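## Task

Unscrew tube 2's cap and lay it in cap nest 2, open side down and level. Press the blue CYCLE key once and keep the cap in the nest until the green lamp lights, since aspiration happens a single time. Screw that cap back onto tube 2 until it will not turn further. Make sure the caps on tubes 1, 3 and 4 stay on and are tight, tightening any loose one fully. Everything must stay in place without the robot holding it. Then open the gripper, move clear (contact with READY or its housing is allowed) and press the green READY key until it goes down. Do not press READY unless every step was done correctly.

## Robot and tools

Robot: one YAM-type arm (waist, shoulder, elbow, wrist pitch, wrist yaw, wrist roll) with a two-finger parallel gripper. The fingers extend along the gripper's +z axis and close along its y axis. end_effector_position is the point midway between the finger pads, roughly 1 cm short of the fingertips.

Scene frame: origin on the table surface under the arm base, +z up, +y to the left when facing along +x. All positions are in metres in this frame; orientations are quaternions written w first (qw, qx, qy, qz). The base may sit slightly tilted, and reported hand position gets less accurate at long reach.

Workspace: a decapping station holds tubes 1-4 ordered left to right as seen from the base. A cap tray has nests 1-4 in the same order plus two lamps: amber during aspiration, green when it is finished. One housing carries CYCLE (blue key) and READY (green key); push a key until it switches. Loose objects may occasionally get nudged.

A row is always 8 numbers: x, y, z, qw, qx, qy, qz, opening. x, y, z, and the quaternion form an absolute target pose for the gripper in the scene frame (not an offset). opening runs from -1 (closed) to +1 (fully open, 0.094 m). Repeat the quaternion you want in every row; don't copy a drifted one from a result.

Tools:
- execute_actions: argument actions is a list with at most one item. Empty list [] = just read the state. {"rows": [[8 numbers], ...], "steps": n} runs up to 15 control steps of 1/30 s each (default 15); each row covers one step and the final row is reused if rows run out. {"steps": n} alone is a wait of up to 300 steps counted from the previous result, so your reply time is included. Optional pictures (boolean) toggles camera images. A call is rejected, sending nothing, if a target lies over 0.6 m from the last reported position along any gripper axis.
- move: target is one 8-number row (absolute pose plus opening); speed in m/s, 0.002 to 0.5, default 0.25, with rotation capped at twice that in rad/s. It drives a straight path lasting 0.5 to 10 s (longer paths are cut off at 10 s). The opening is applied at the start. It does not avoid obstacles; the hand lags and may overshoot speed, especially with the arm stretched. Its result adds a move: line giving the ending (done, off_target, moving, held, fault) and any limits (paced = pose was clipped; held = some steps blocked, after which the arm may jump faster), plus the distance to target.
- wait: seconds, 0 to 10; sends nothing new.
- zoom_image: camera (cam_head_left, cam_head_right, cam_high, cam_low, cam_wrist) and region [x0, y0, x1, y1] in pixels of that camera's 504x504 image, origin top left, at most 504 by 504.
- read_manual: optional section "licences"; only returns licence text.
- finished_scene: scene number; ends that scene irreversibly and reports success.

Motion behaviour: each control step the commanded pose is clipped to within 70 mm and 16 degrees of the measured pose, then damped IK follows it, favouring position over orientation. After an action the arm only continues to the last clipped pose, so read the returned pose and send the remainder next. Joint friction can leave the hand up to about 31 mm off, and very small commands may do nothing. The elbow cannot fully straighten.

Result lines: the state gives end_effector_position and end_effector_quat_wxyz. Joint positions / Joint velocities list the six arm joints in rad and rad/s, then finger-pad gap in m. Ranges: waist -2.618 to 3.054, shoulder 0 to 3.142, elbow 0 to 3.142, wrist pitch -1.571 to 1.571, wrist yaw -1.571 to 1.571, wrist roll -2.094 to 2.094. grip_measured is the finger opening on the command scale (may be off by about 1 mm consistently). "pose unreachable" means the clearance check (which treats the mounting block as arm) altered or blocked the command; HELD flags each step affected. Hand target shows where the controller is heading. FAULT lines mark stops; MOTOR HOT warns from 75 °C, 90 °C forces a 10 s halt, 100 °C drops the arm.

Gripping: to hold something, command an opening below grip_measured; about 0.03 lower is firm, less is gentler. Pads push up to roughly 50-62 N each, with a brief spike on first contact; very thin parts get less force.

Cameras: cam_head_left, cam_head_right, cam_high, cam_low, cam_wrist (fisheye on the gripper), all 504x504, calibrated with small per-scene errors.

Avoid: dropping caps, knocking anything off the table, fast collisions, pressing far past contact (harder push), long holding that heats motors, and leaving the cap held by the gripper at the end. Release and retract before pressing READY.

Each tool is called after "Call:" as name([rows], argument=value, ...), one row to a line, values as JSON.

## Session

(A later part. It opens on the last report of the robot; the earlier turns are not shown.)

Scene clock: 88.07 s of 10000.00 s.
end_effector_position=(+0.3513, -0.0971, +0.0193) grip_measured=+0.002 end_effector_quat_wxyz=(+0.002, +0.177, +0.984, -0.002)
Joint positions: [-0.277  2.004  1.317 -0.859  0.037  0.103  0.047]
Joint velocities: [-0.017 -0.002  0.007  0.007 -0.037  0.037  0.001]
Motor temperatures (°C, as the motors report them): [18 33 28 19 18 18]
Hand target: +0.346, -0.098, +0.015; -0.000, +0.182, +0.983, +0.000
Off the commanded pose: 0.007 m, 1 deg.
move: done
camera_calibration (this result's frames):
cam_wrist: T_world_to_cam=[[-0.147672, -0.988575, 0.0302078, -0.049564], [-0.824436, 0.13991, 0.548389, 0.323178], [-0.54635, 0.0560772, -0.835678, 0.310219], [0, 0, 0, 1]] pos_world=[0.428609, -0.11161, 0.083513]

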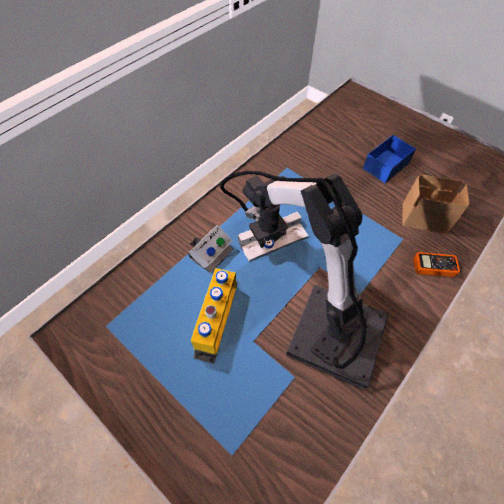

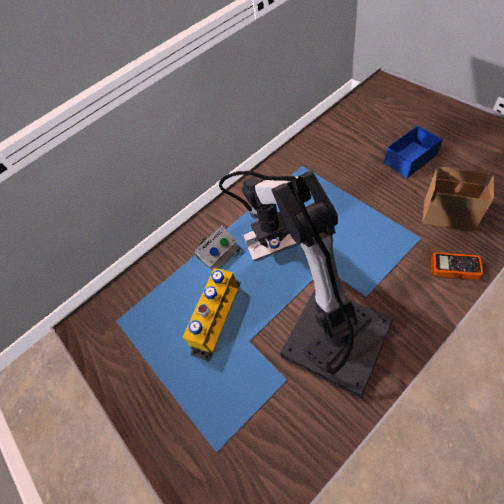

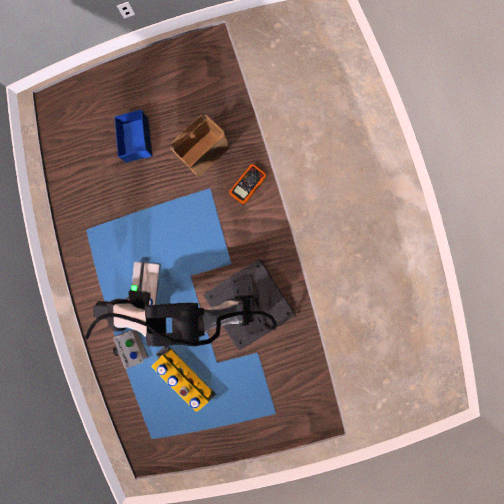

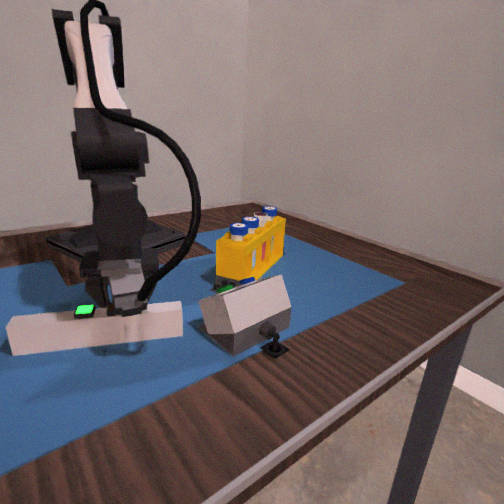

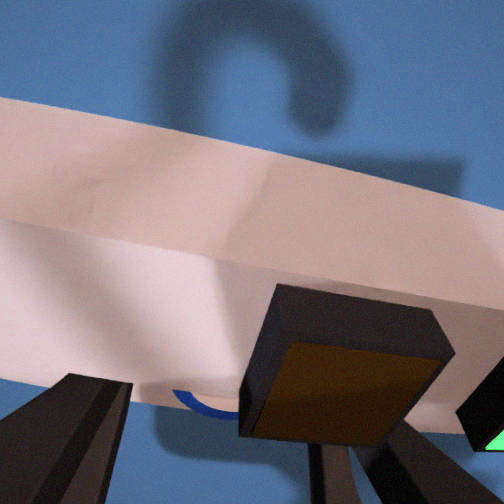

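Call:
move(target=[0.349,-0.0975,0.018,0,0.1822,0.9833,0,-0.36], speed=0.02)

Call:
move(target=[0.349,-0.0975,0.075,0,0.1822,0.9833,0,-0.36], speed=0.08)

Call:
move(target=[0.31,0.03,0.165,0,-0.2588,0.9659,0,-0.36], speed=0.25)

Call:
move(target=[0.2824,0.2225,0.155,0,-0.6088,0.7934,0,-0.36], speed=0.25)

Call:
move(target=[0.2824,0.2225,0.13,0,-0.6088,0.7934,0,-0.36], speed=0.03)

Call:
zoom_image(camera="cam_low", region=[210,160,310,260])

Scene clock: 90.30 s of 10000.00 s.
end_effector_position=(+0.3509, -0.0981, +0.0193) grip_measured=-0.319 end_effector_quat_wxyz=(+0.001, +0.177, +0.984, -0.003)
Joint positions: [-0.278  2.004  1.317 -0.86   0.041  0.103  0.032]
Joint velocities: [-0.012 -0.007  0.002 -0.022  0.022  0.051 -0.   ]
Motor temperatures (°C, as the motors report them): [18 34 28 19 18 18]
Hand target: +0.349, -0.098, +0.018; -0.000, +0.182, +0.983, -0.000
Off the commanded pose: 0.002 m, 1 deg.
move: done
camera_calibration (this result's frames):
cam_wrist: T_world_to_cam=[[-0.148735, -0.988295, 0.03394, -0.0502809], [-0.823322, 0.142772, 0.549325, 0.322817], [-0.547741, 0.0537601, -0.834919, 0.310261], [0, 0, 0, 1]] pos_world=[0.428246, -0.112461, 0.0834175]

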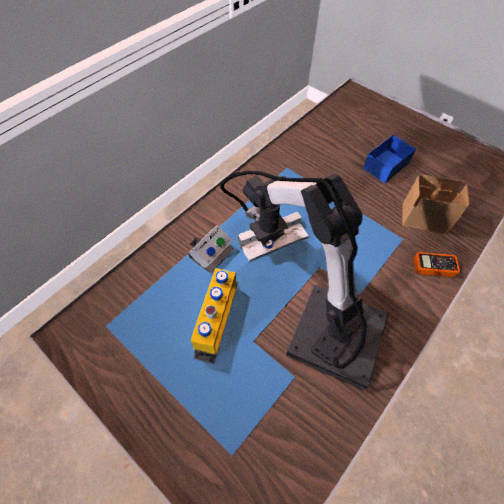

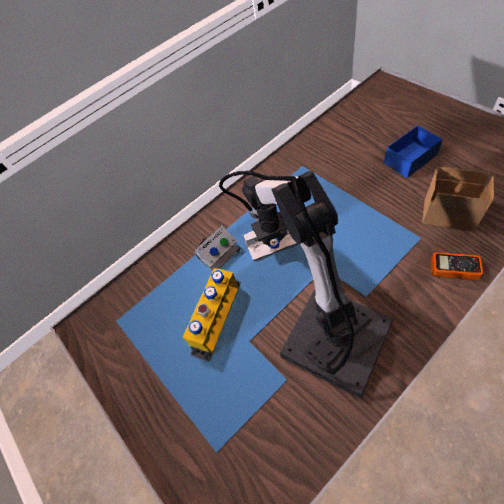

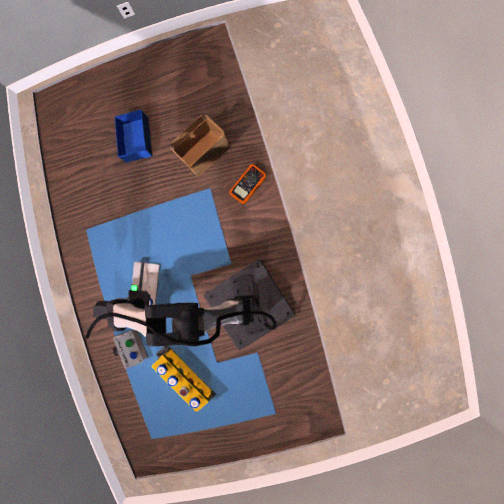

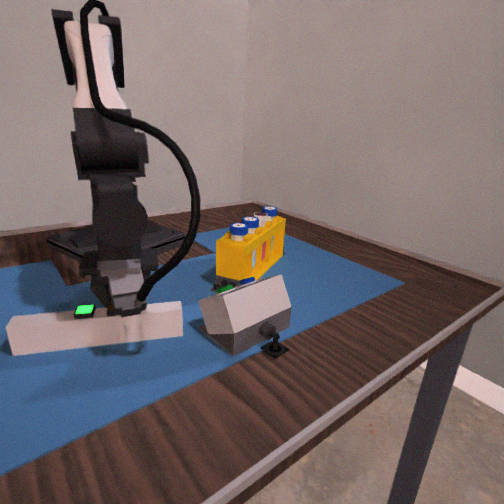

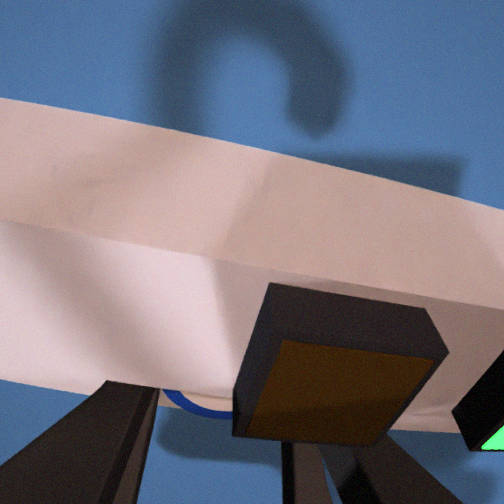

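Scene clock: 91.53 s of 10000.00 s.
end_effector_position=(+0.3460, -0.0985, +0.0649) grip_measured=-0.319 end_effector_quat_wxyz=(-0.011, +0.178, +0.984, -0.003)
Joint positions: [-0.278  1.945  1.426 -1.053  0.042  0.104  0.032]
Joint velocities: [-0.017 -0.032 -0.007  0.037  0.066  0.066 -0.001]
Motor temperatures (°C, as the motors report them): [18 34 28 19 18 18]
Hand target: +0.350, -0.098, +0.075; -0.000, +0.182, +0.983, +0.000
Off the commanded pose: 0.011 m, 1 deg.
move: off_target
camera_calibration (this result's frames):
cam_wrist: T_world_to_cam=[[-0.148576, -0.988393, 0.031707, -0.0529085], [-0.809547, 0.139981, 0.570122, 0.287401], [-0.567943, 0.0590383, -0.820948, 0.352367], [0, 0, 0, 1]] pos_world=[0.424928, -0.113328, 0.127098]

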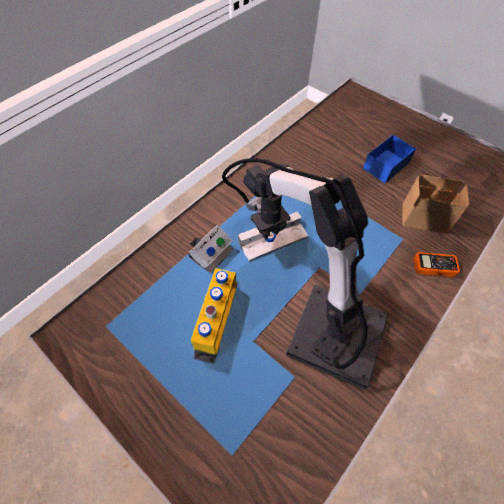

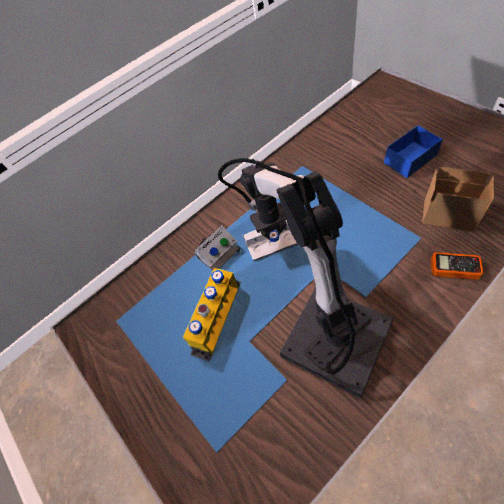

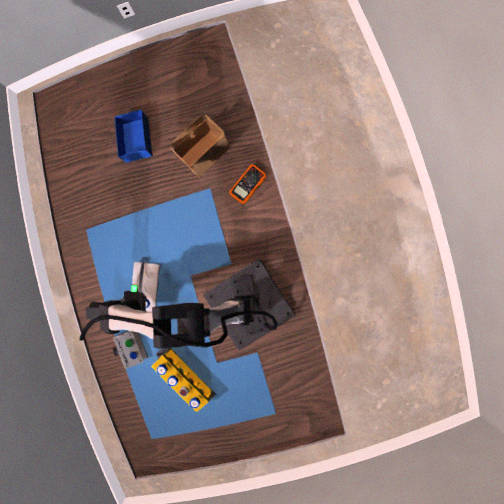

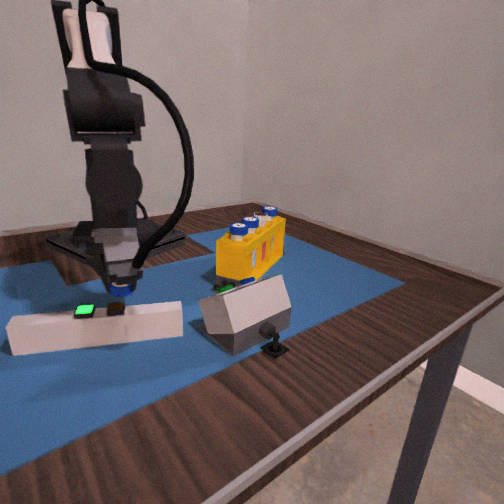

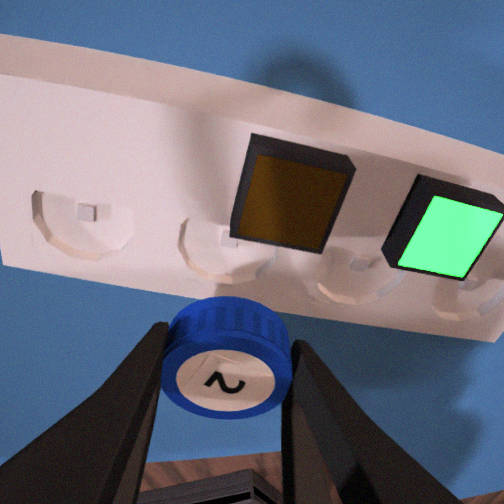

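Scene clock: 93.80 s of 10000.00 s.
end_effector_position=(+0.3092, +0.0289, +0.1559) grip_measured=-0.319 end_effector_quat_wxyz=(-0.013, -0.251, +0.968, +0.001)
Joint positions: [ 0.109  1.73   1.495 -1.355  0.042 -0.374  0.032]
Joint velocities: [-0.012 -0.007 -0.012 -0.066 -0.051 -0.037 -0.   ]
Motor temperatures (°C, as the motors report them): [18 34 28 19 18 18]
Hand target: +0.310, +0.030, +0.166; -0.002, -0.259, +0.966, -0.002
Off the commanded pose: 0.009 m, 2 deg.
move: done
camera_calibration (this result's frames):
cam_wrist: T_world_to_cam=[[0.656207, -0.754449, 0.0141179, -0.188158], [-0.624959, -0.532904, 0.570472, 0.150203], [-0.422869, -0.383171, -0.821196, 0.366578], [0, 0, 0, 1]] pos_world=[0.372355, 0.0785502, 0.218002]

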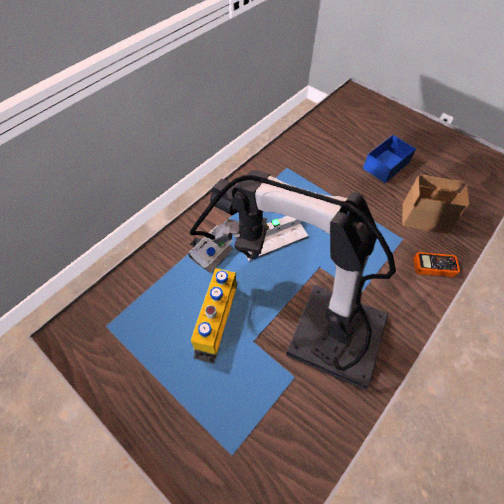

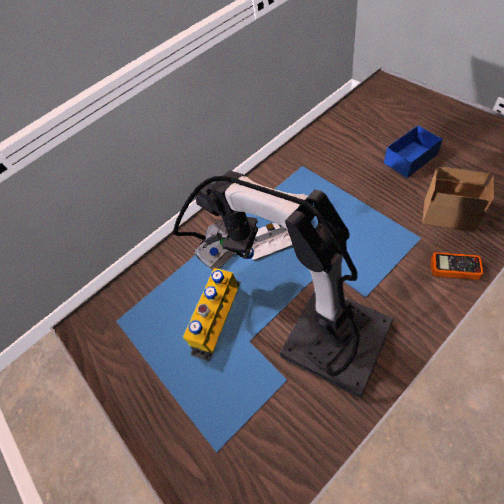

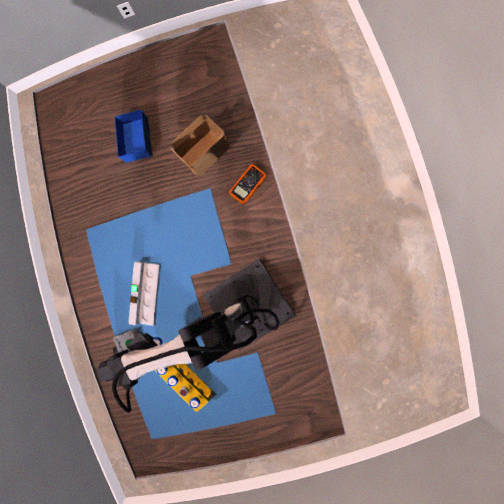

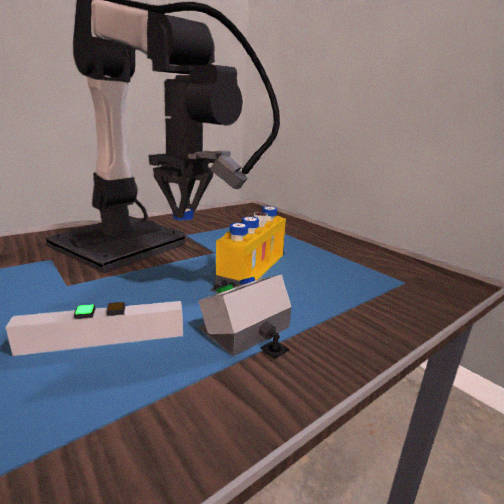

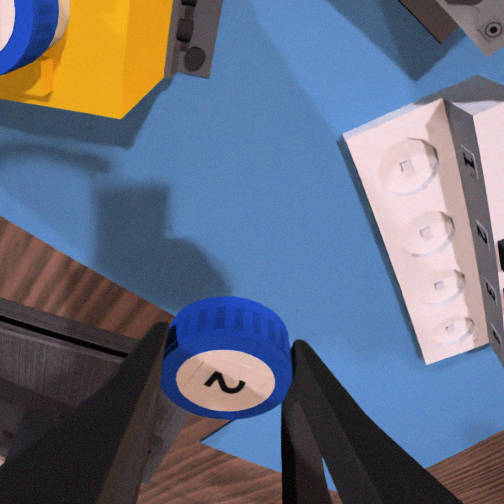

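Scene clock: 95.83 s of 10000.00 s.
end_effector_position=(+0.2789, +0.2211, +0.1539) grip_measured=-0.319 end_effector_quat_wxyz=(+0.001, -0.603, +0.798, -0.003)
Joint positions: [ 0.679  1.914  1.688 -1.358  0.042 -0.59   0.032]
Joint velocities: [ 0.007 -0.002  0.007 -0.022  0.022  0.022 -0.001]
Motor temperatures (°C, as the motors report them): [18 34 28 19 18 18]
Hand target: +0.279, +0.223, +0.154; -0.002, -0.609, +0.793, -0.002
Off the commanded pose: 0.004 m, 1 deg.
move: done
camera_calibration (this result's frames):
cam_wrist: T_world_to_cam=[[0.997039, -0.0697395, 0.032389, -0.272531], [-0.075995, -0.829492, 0.553325, 0.149963], [-0.0117221, -0.554148, -0.832336, 0.350582], [0, 0, 0, 1]] pos_world=[0.28723, 0.299661, 0.217651]

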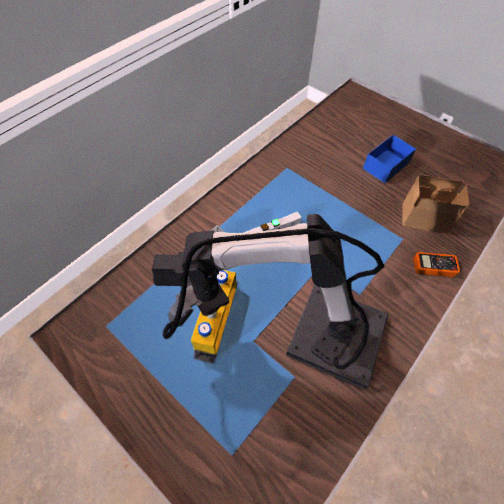

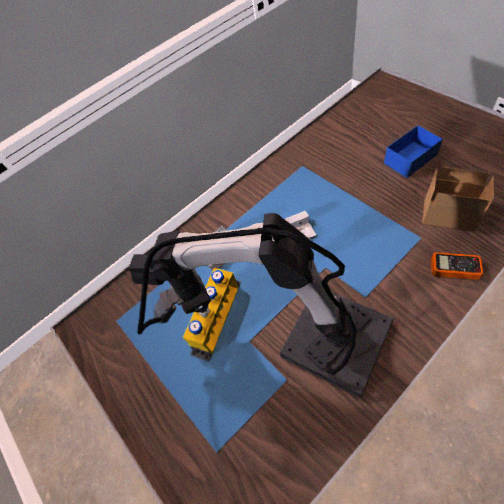

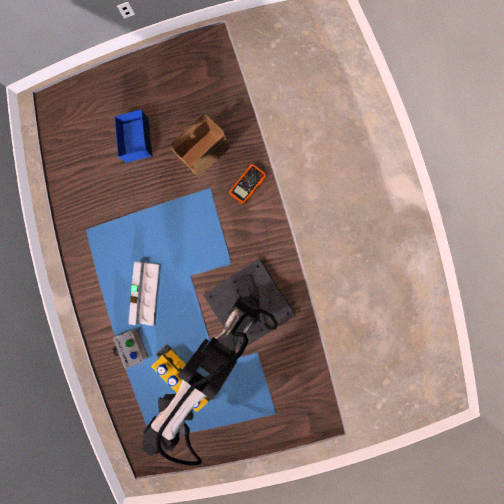

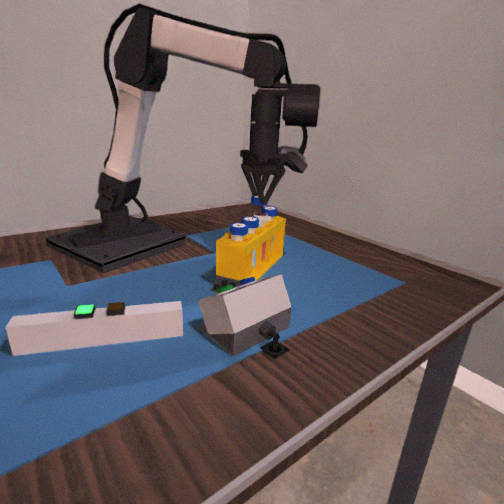

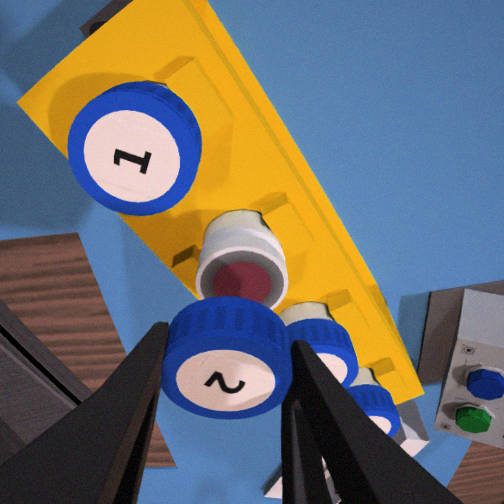

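Scene clock: 96.97 s of 10000.00 s.
end_effector_position=(+0.2804, +0.2231, +0.1389) grip_measured=-0.319 end_effector_quat_wxyz=(+0.006, -0.608, +0.794, -0.002)
Joint positions: [ 0.679  1.914  1.628 -1.289  0.042 -0.603  0.032]
Joint velocities: [-0.007 -0.007 -0.007  0.007 -0.022  0.007 -0.   ]
Motor temperatures (°C, as the motors report them): [18 34 28 19 18 18]
Hand target: +0.282, +0.222, +0.130; -0.000, -0.609, +0.793, +0.000
Off the commanded pose: 0.009 m, 1 deg.
move: done
camera_calibration (this result's frames):
cam_wrist: T_world_to_cam=[[0.997568, -0.057398, 0.039534, -0.277295], [-0.0696785, -0.833875, 0.547537, 0.160038], [0.00153888, -0.54896, -0.835847, 0.334853], [0, 0, 0, 1]] pos_world=[0.287257, 0.301356, 0.203222]

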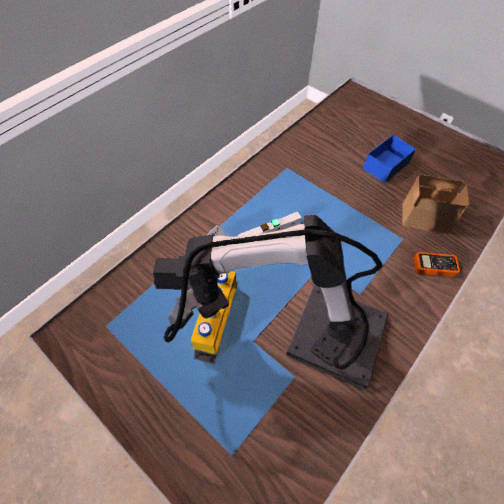

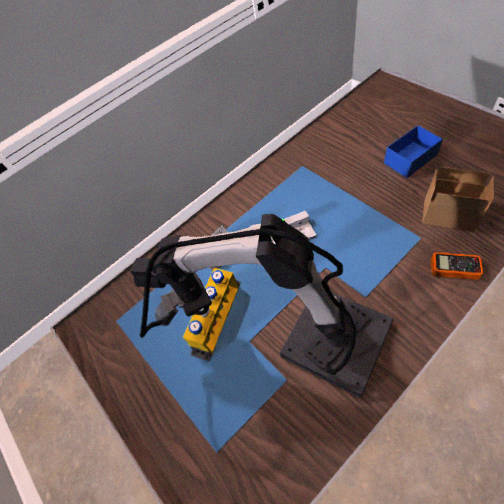

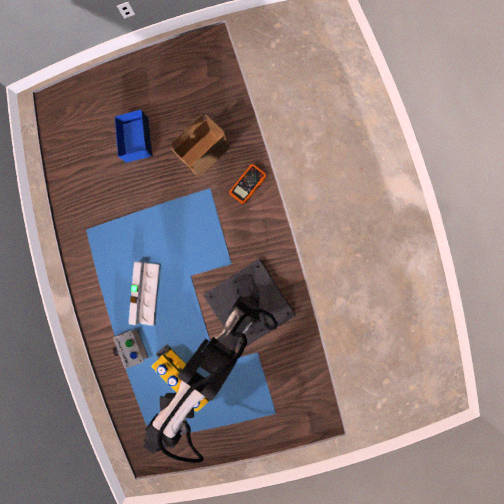

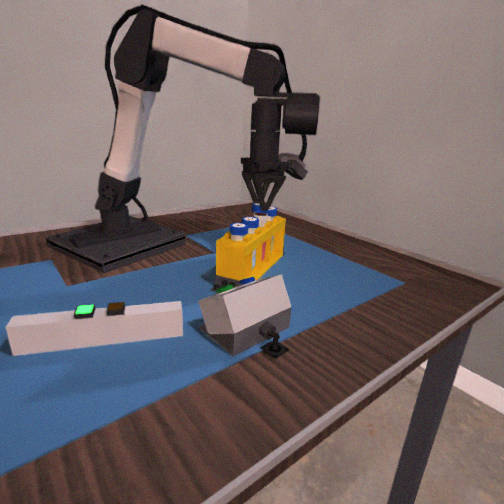

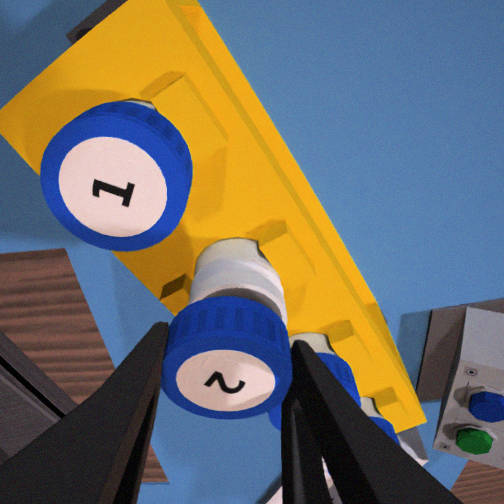

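Region (210, 160, 310, 260) of cam_low's 504x504 image, scaled by 5.040, with more detail than that image has.

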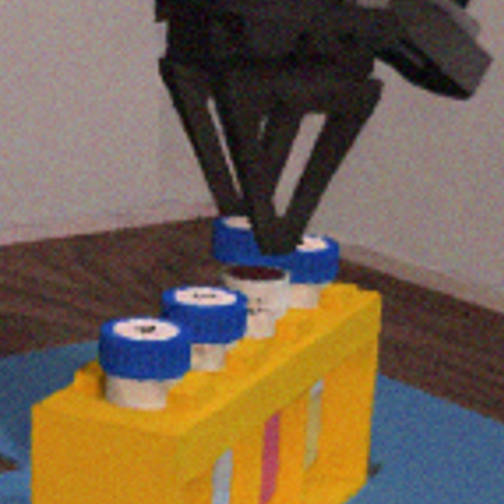

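Call:
move(target=[0.2855,0.2205,0.13,0,-0.6088,0.7934,0,-0.36], speed=0.015)

Call:
zoom_image(camera="cam_low", region=[210,160,310,260])

Scene clock: 100.30 s of 10000.00 s.
end_effector_position=(+0.2831, +0.2205, +0.1388) grip_measured=-0.319 end_effector_quat_wxyz=(+0.007, -0.607, +0.795, -0.002)
Joint positions: [ 0.669  1.914  1.628 -1.287  0.042 -0.612  0.032]
Joint velocities: [ 0.017 -0.017 -0.017  0.007 -0.022 -0.051 -0.001]
Motor temperatures (°C, as the motors report them): [18 34 28 19 18 18]
Hand target: +0.285, +0.220, +0.130; +0.000, -0.609, +0.793, +0.000
Off the commanded pose: 0.009 m, 1 deg.
move: done
camera_calibration (this result's frames):
cam_wrist: T_world_to_cam=[[0.997454, -0.0586422, 0.0405749, -0.279955], [-0.0712881, -0.834328, 0.546639, 0.158822], [0.00179663, -0.54814, -0.836384, 0.333139], [0, 0, 0, 1]] pos_world=[0.289966, 0.2987, 0.203173]

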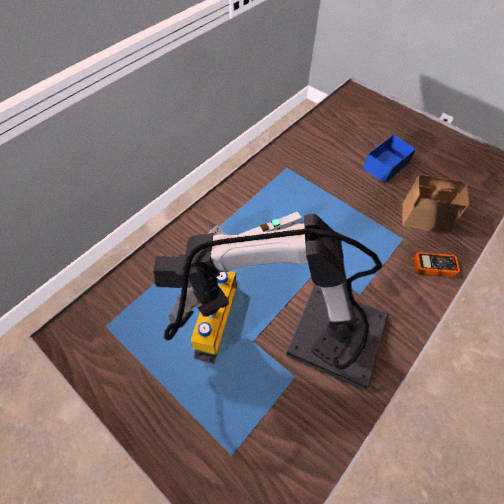

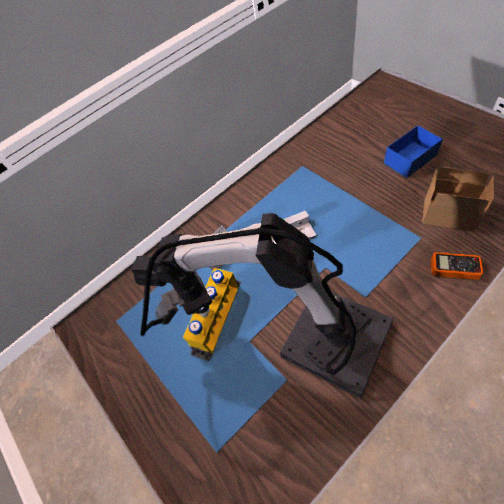

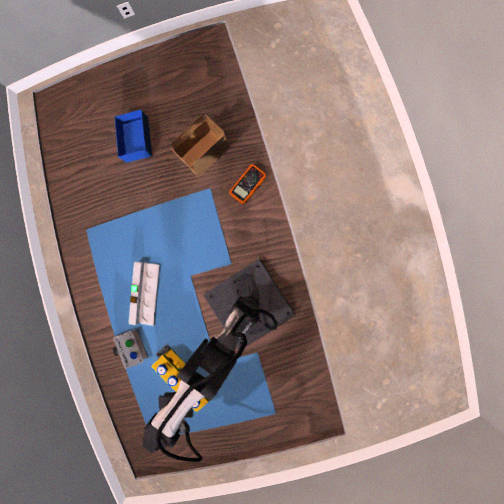

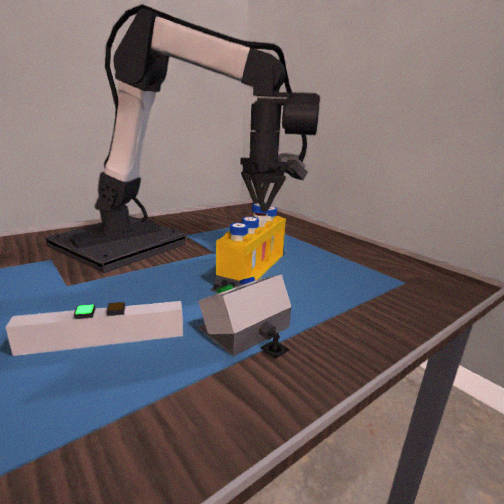

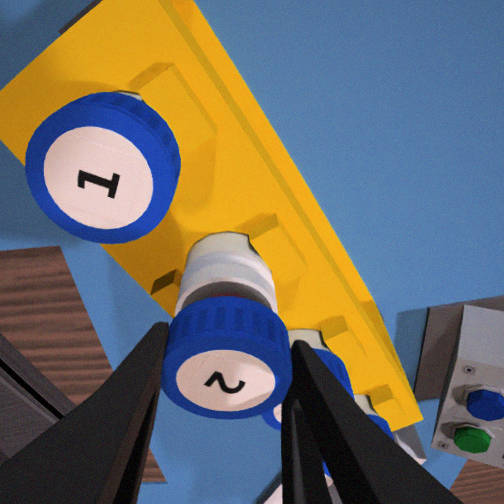

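Region (210, 160, 310, 260) of cam_low's 504x504 image, scaled by 5.040, with more detail than that image has.

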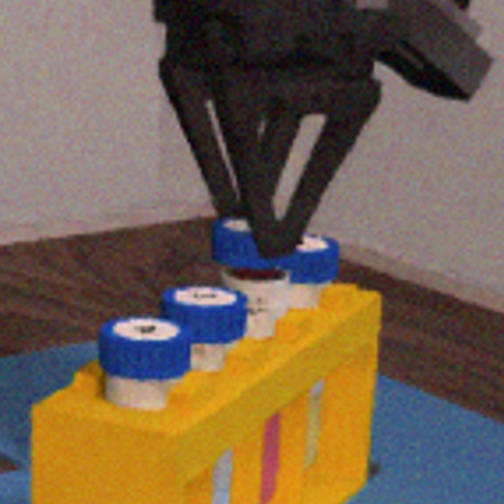

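Call:
move(target=[0.2825,0.2240,0.125,0,-0.6088,0.7934,0,-0.36], speed=0.015)

Call:
zoom_image(camera="cam_low", region=[210,160,310,260])

Scene clock: 102.13 s of 10000.00 s.
end_effector_position=(+0.2836, +0.2211, +0.1357) grip_measured=-0.319 end_effector_quat_wxyz=(+0.009, -0.607, +0.794, -0.002)
Joint positions: [ 0.669  1.914  1.616 -1.271  0.042 -0.613  0.032]
Joint velocities: [ 0.007 -0.017  0.007 -0.007  0.007 -0.037 -0.   ]
Motor temperatures (°C, as the motors report them): [18 34 28 19 18 18]
Hand target: +0.282, +0.224, +0.125; -0.000, -0.609, +0.793, -0.000
Off the commanded pose: 0.011 m, 1 deg.
move: off_target
camera_calibration (this result's frames):
cam_wrist: T_world_to_cam=[[0.997367, -0.0581249, 0.0433618, -0.280823], [-0.0723716, -0.835696, 0.544404, 0.161962], [0.00459389, -0.546108, -0.837702, 0.329853], [0, 0, 0, 1]] pos_world=[0.29029, 0.299163, 0.200322]

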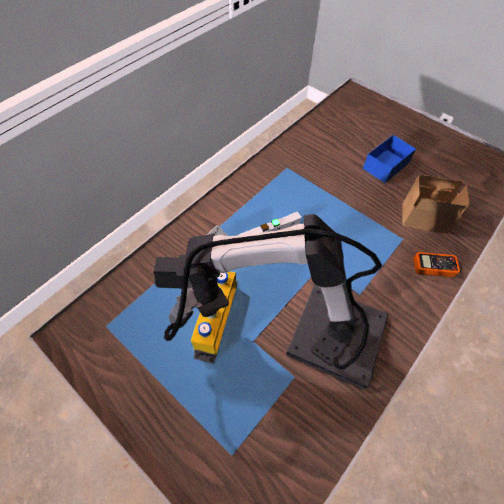

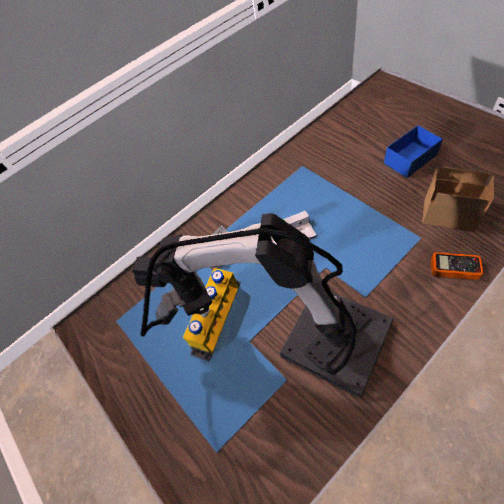

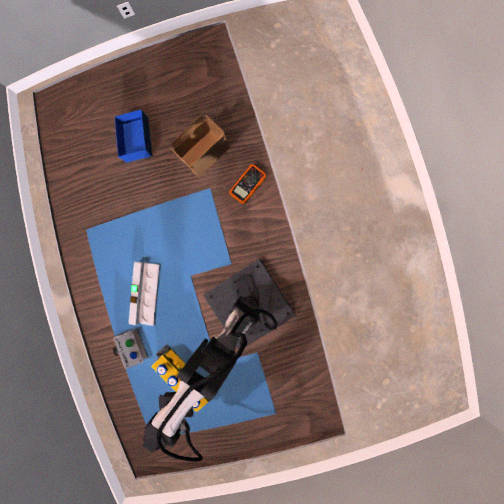

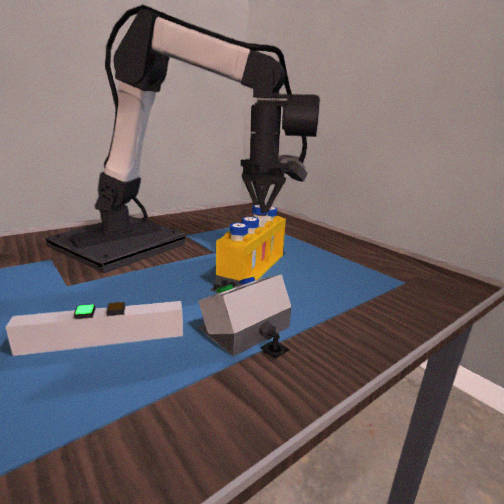

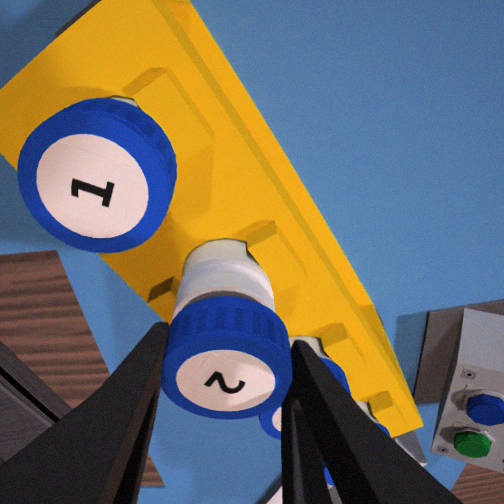

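Region (210, 160, 310, 260) of cam_low's 504x504 image, scaled by 5.040, with more detail than that image has.

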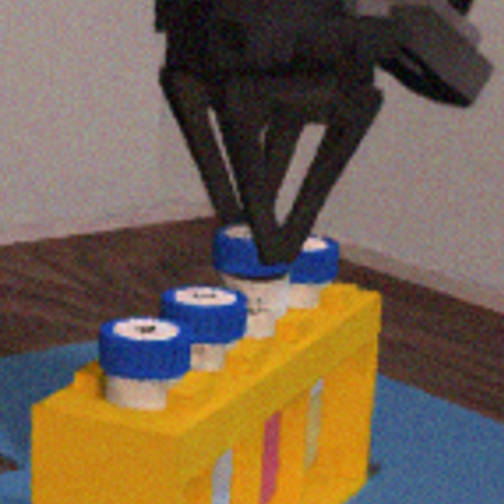

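Call:
move(target=[0.2825,0.2220,0.125,0,-0.4617,0.887,0,-0.36], speed=0.1)

Call:
move(target=[0.2825,0.2220,0.111,0,-0.4617,0.887,0,-0.36], speed=0.015)

Call:
zoom_image(camera="cam_low", region=[210,160,310,260])

Scene clock: 105.47 s of 10000.00 s.
end_effector_position=(+0.2841, +0.2215, +0.1357) grip_measured=-0.319 end_effector_quat_wxyz=(+0.010, -0.467, +0.884, -0.000)
Joint positions: [ 0.669  1.914  1.616 -1.268  0.042 -0.279  0.032]
Joint velocities: [-0.002 -0.012  0.007 -0.022  0.022  0.066  0.001]
Motor temperatures (°C, as the motors report them): [18 34 28 19 18 18]
Hand target: +0.282, +0.222, +0.125; -0.000, -0.462, +0.887, -0.000
Off the commanded pose: 0.011 m, 1 deg.
move: off_target
camera_calibration (this result's frames):
cam_wrist: T_world_to_cam=[[0.923255, -0.382015, 0.0408036, -0.188102], [-0.34235, -0.769862, 0.538617, 0.225187], [-0.174347, -0.51125, -0.841562, 0.373692], [0, 0, 0, 1]] pos_world=[0.315911, 0.292556, 0.200871]

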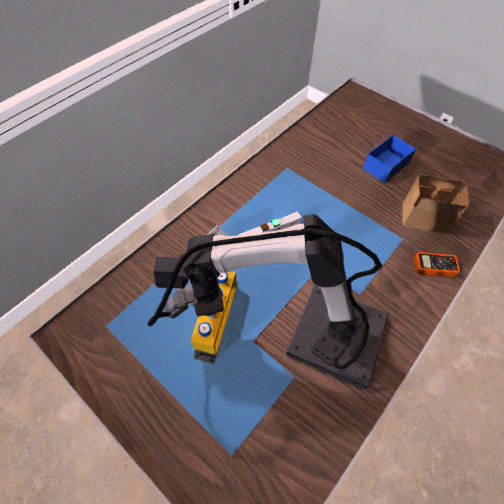

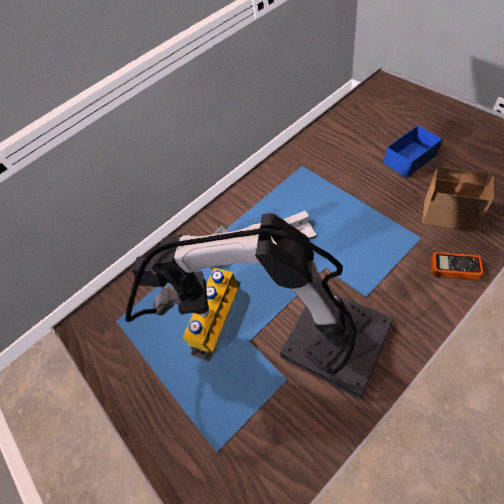

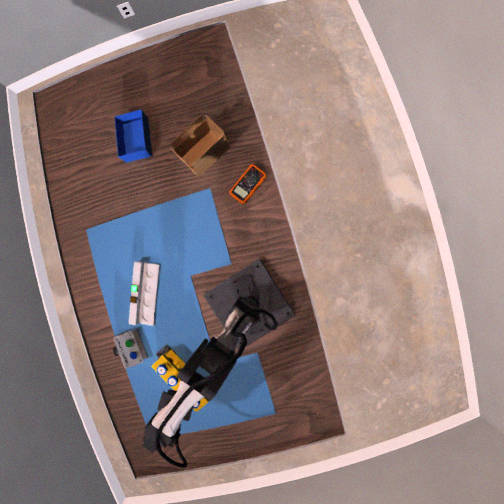

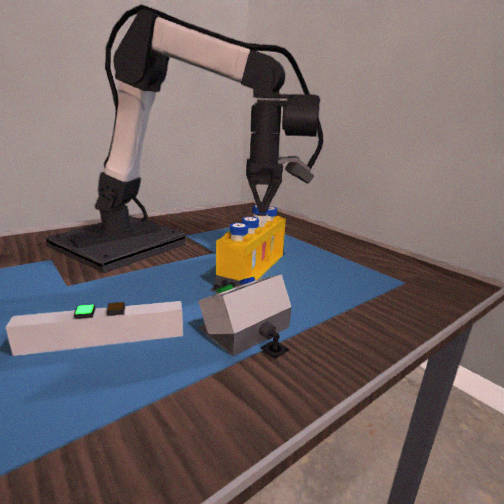

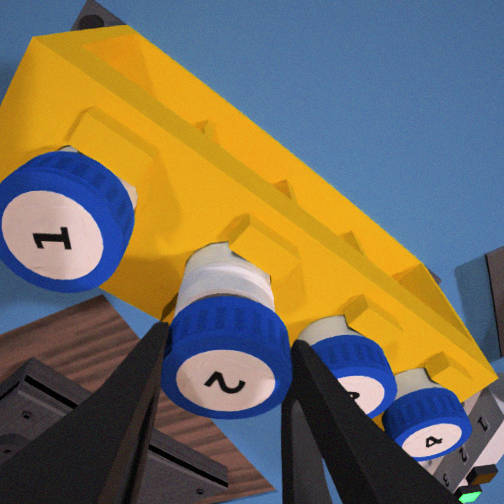

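Scene clock: 107.33 s of 10000.00 s.
end_effector_position=(+0.2835, +0.2228, +0.1228) grip_measured=-0.319 end_effector_quat_wxyz=(+0.012, -0.466, +0.885, +0.003)
Joint positions: [ 0.669  1.914  1.564 -1.212  0.037 -0.278  0.032]
Joint velocities: [ 0.002 -0.017 -0.007 -0.051 -0.051 -0.066 -0.001]
Motor temperatures (°C, as the motors report them): [18 34 28 19 18 18]
Hand target: +0.282, +0.222, +0.111; +0.000, -0.462, +0.887, -0.000
Off the commanded pose: 0.012 m, 2 deg.
move: off_target
camera_calibration (this result's frames):
cam_wrist: T_world_to_cam=[[0.92276, -0.383442, 0.0385445, -0.185803], [-0.343657, -0.773483, 0.532564, 0.234916], [-0.174394, -0.504675, -0.845512, 0.362444], [0, 0, 0, 1]] pos_world=[0.31539, 0.293375, 0.188504]

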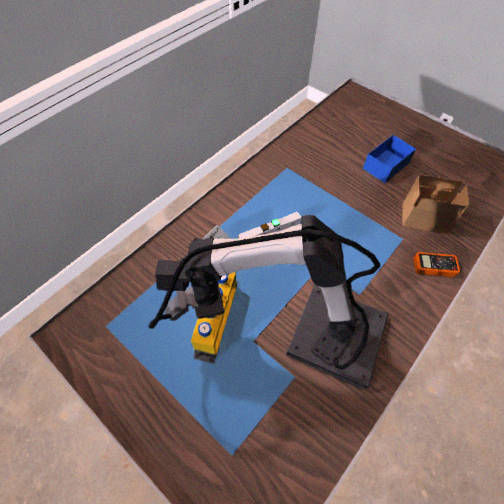

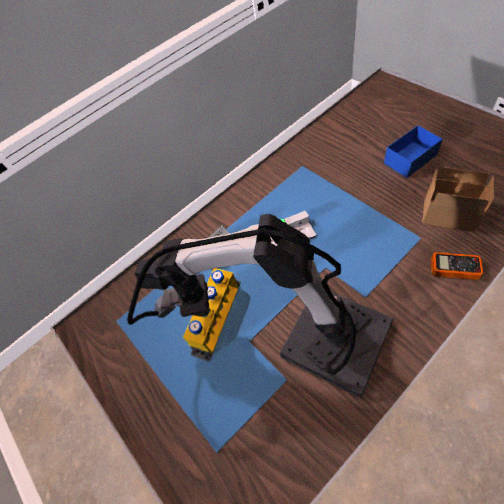

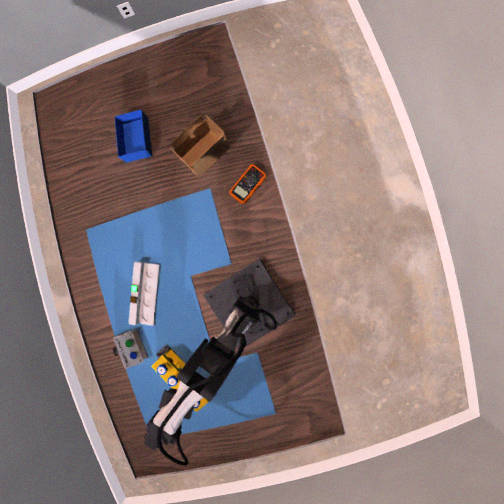

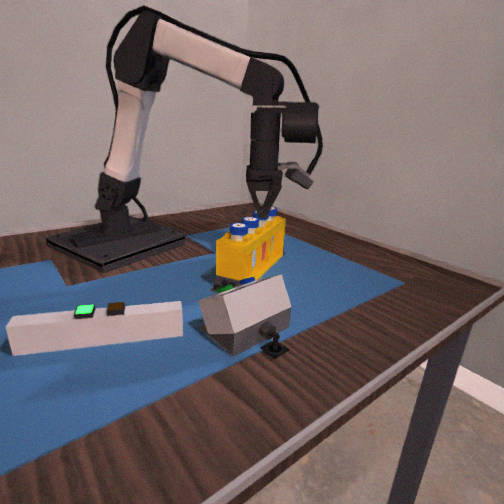

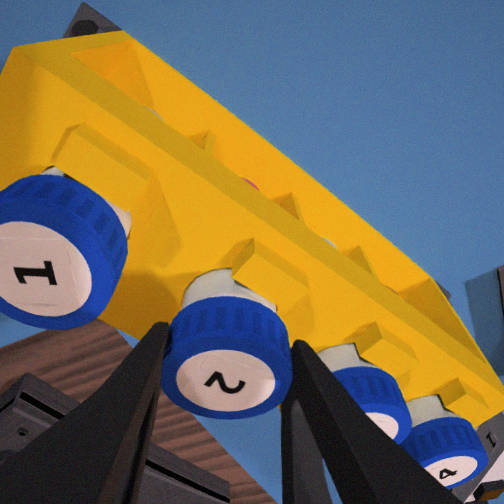

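Region (210, 160, 310, 260) of cam_low's 504x504 image, scaled by 5.040, with more detail than that image has.

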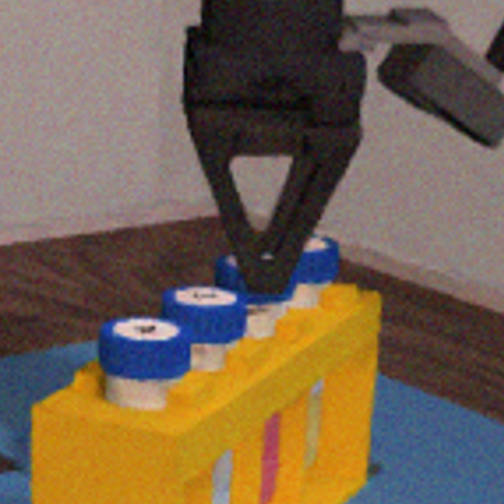

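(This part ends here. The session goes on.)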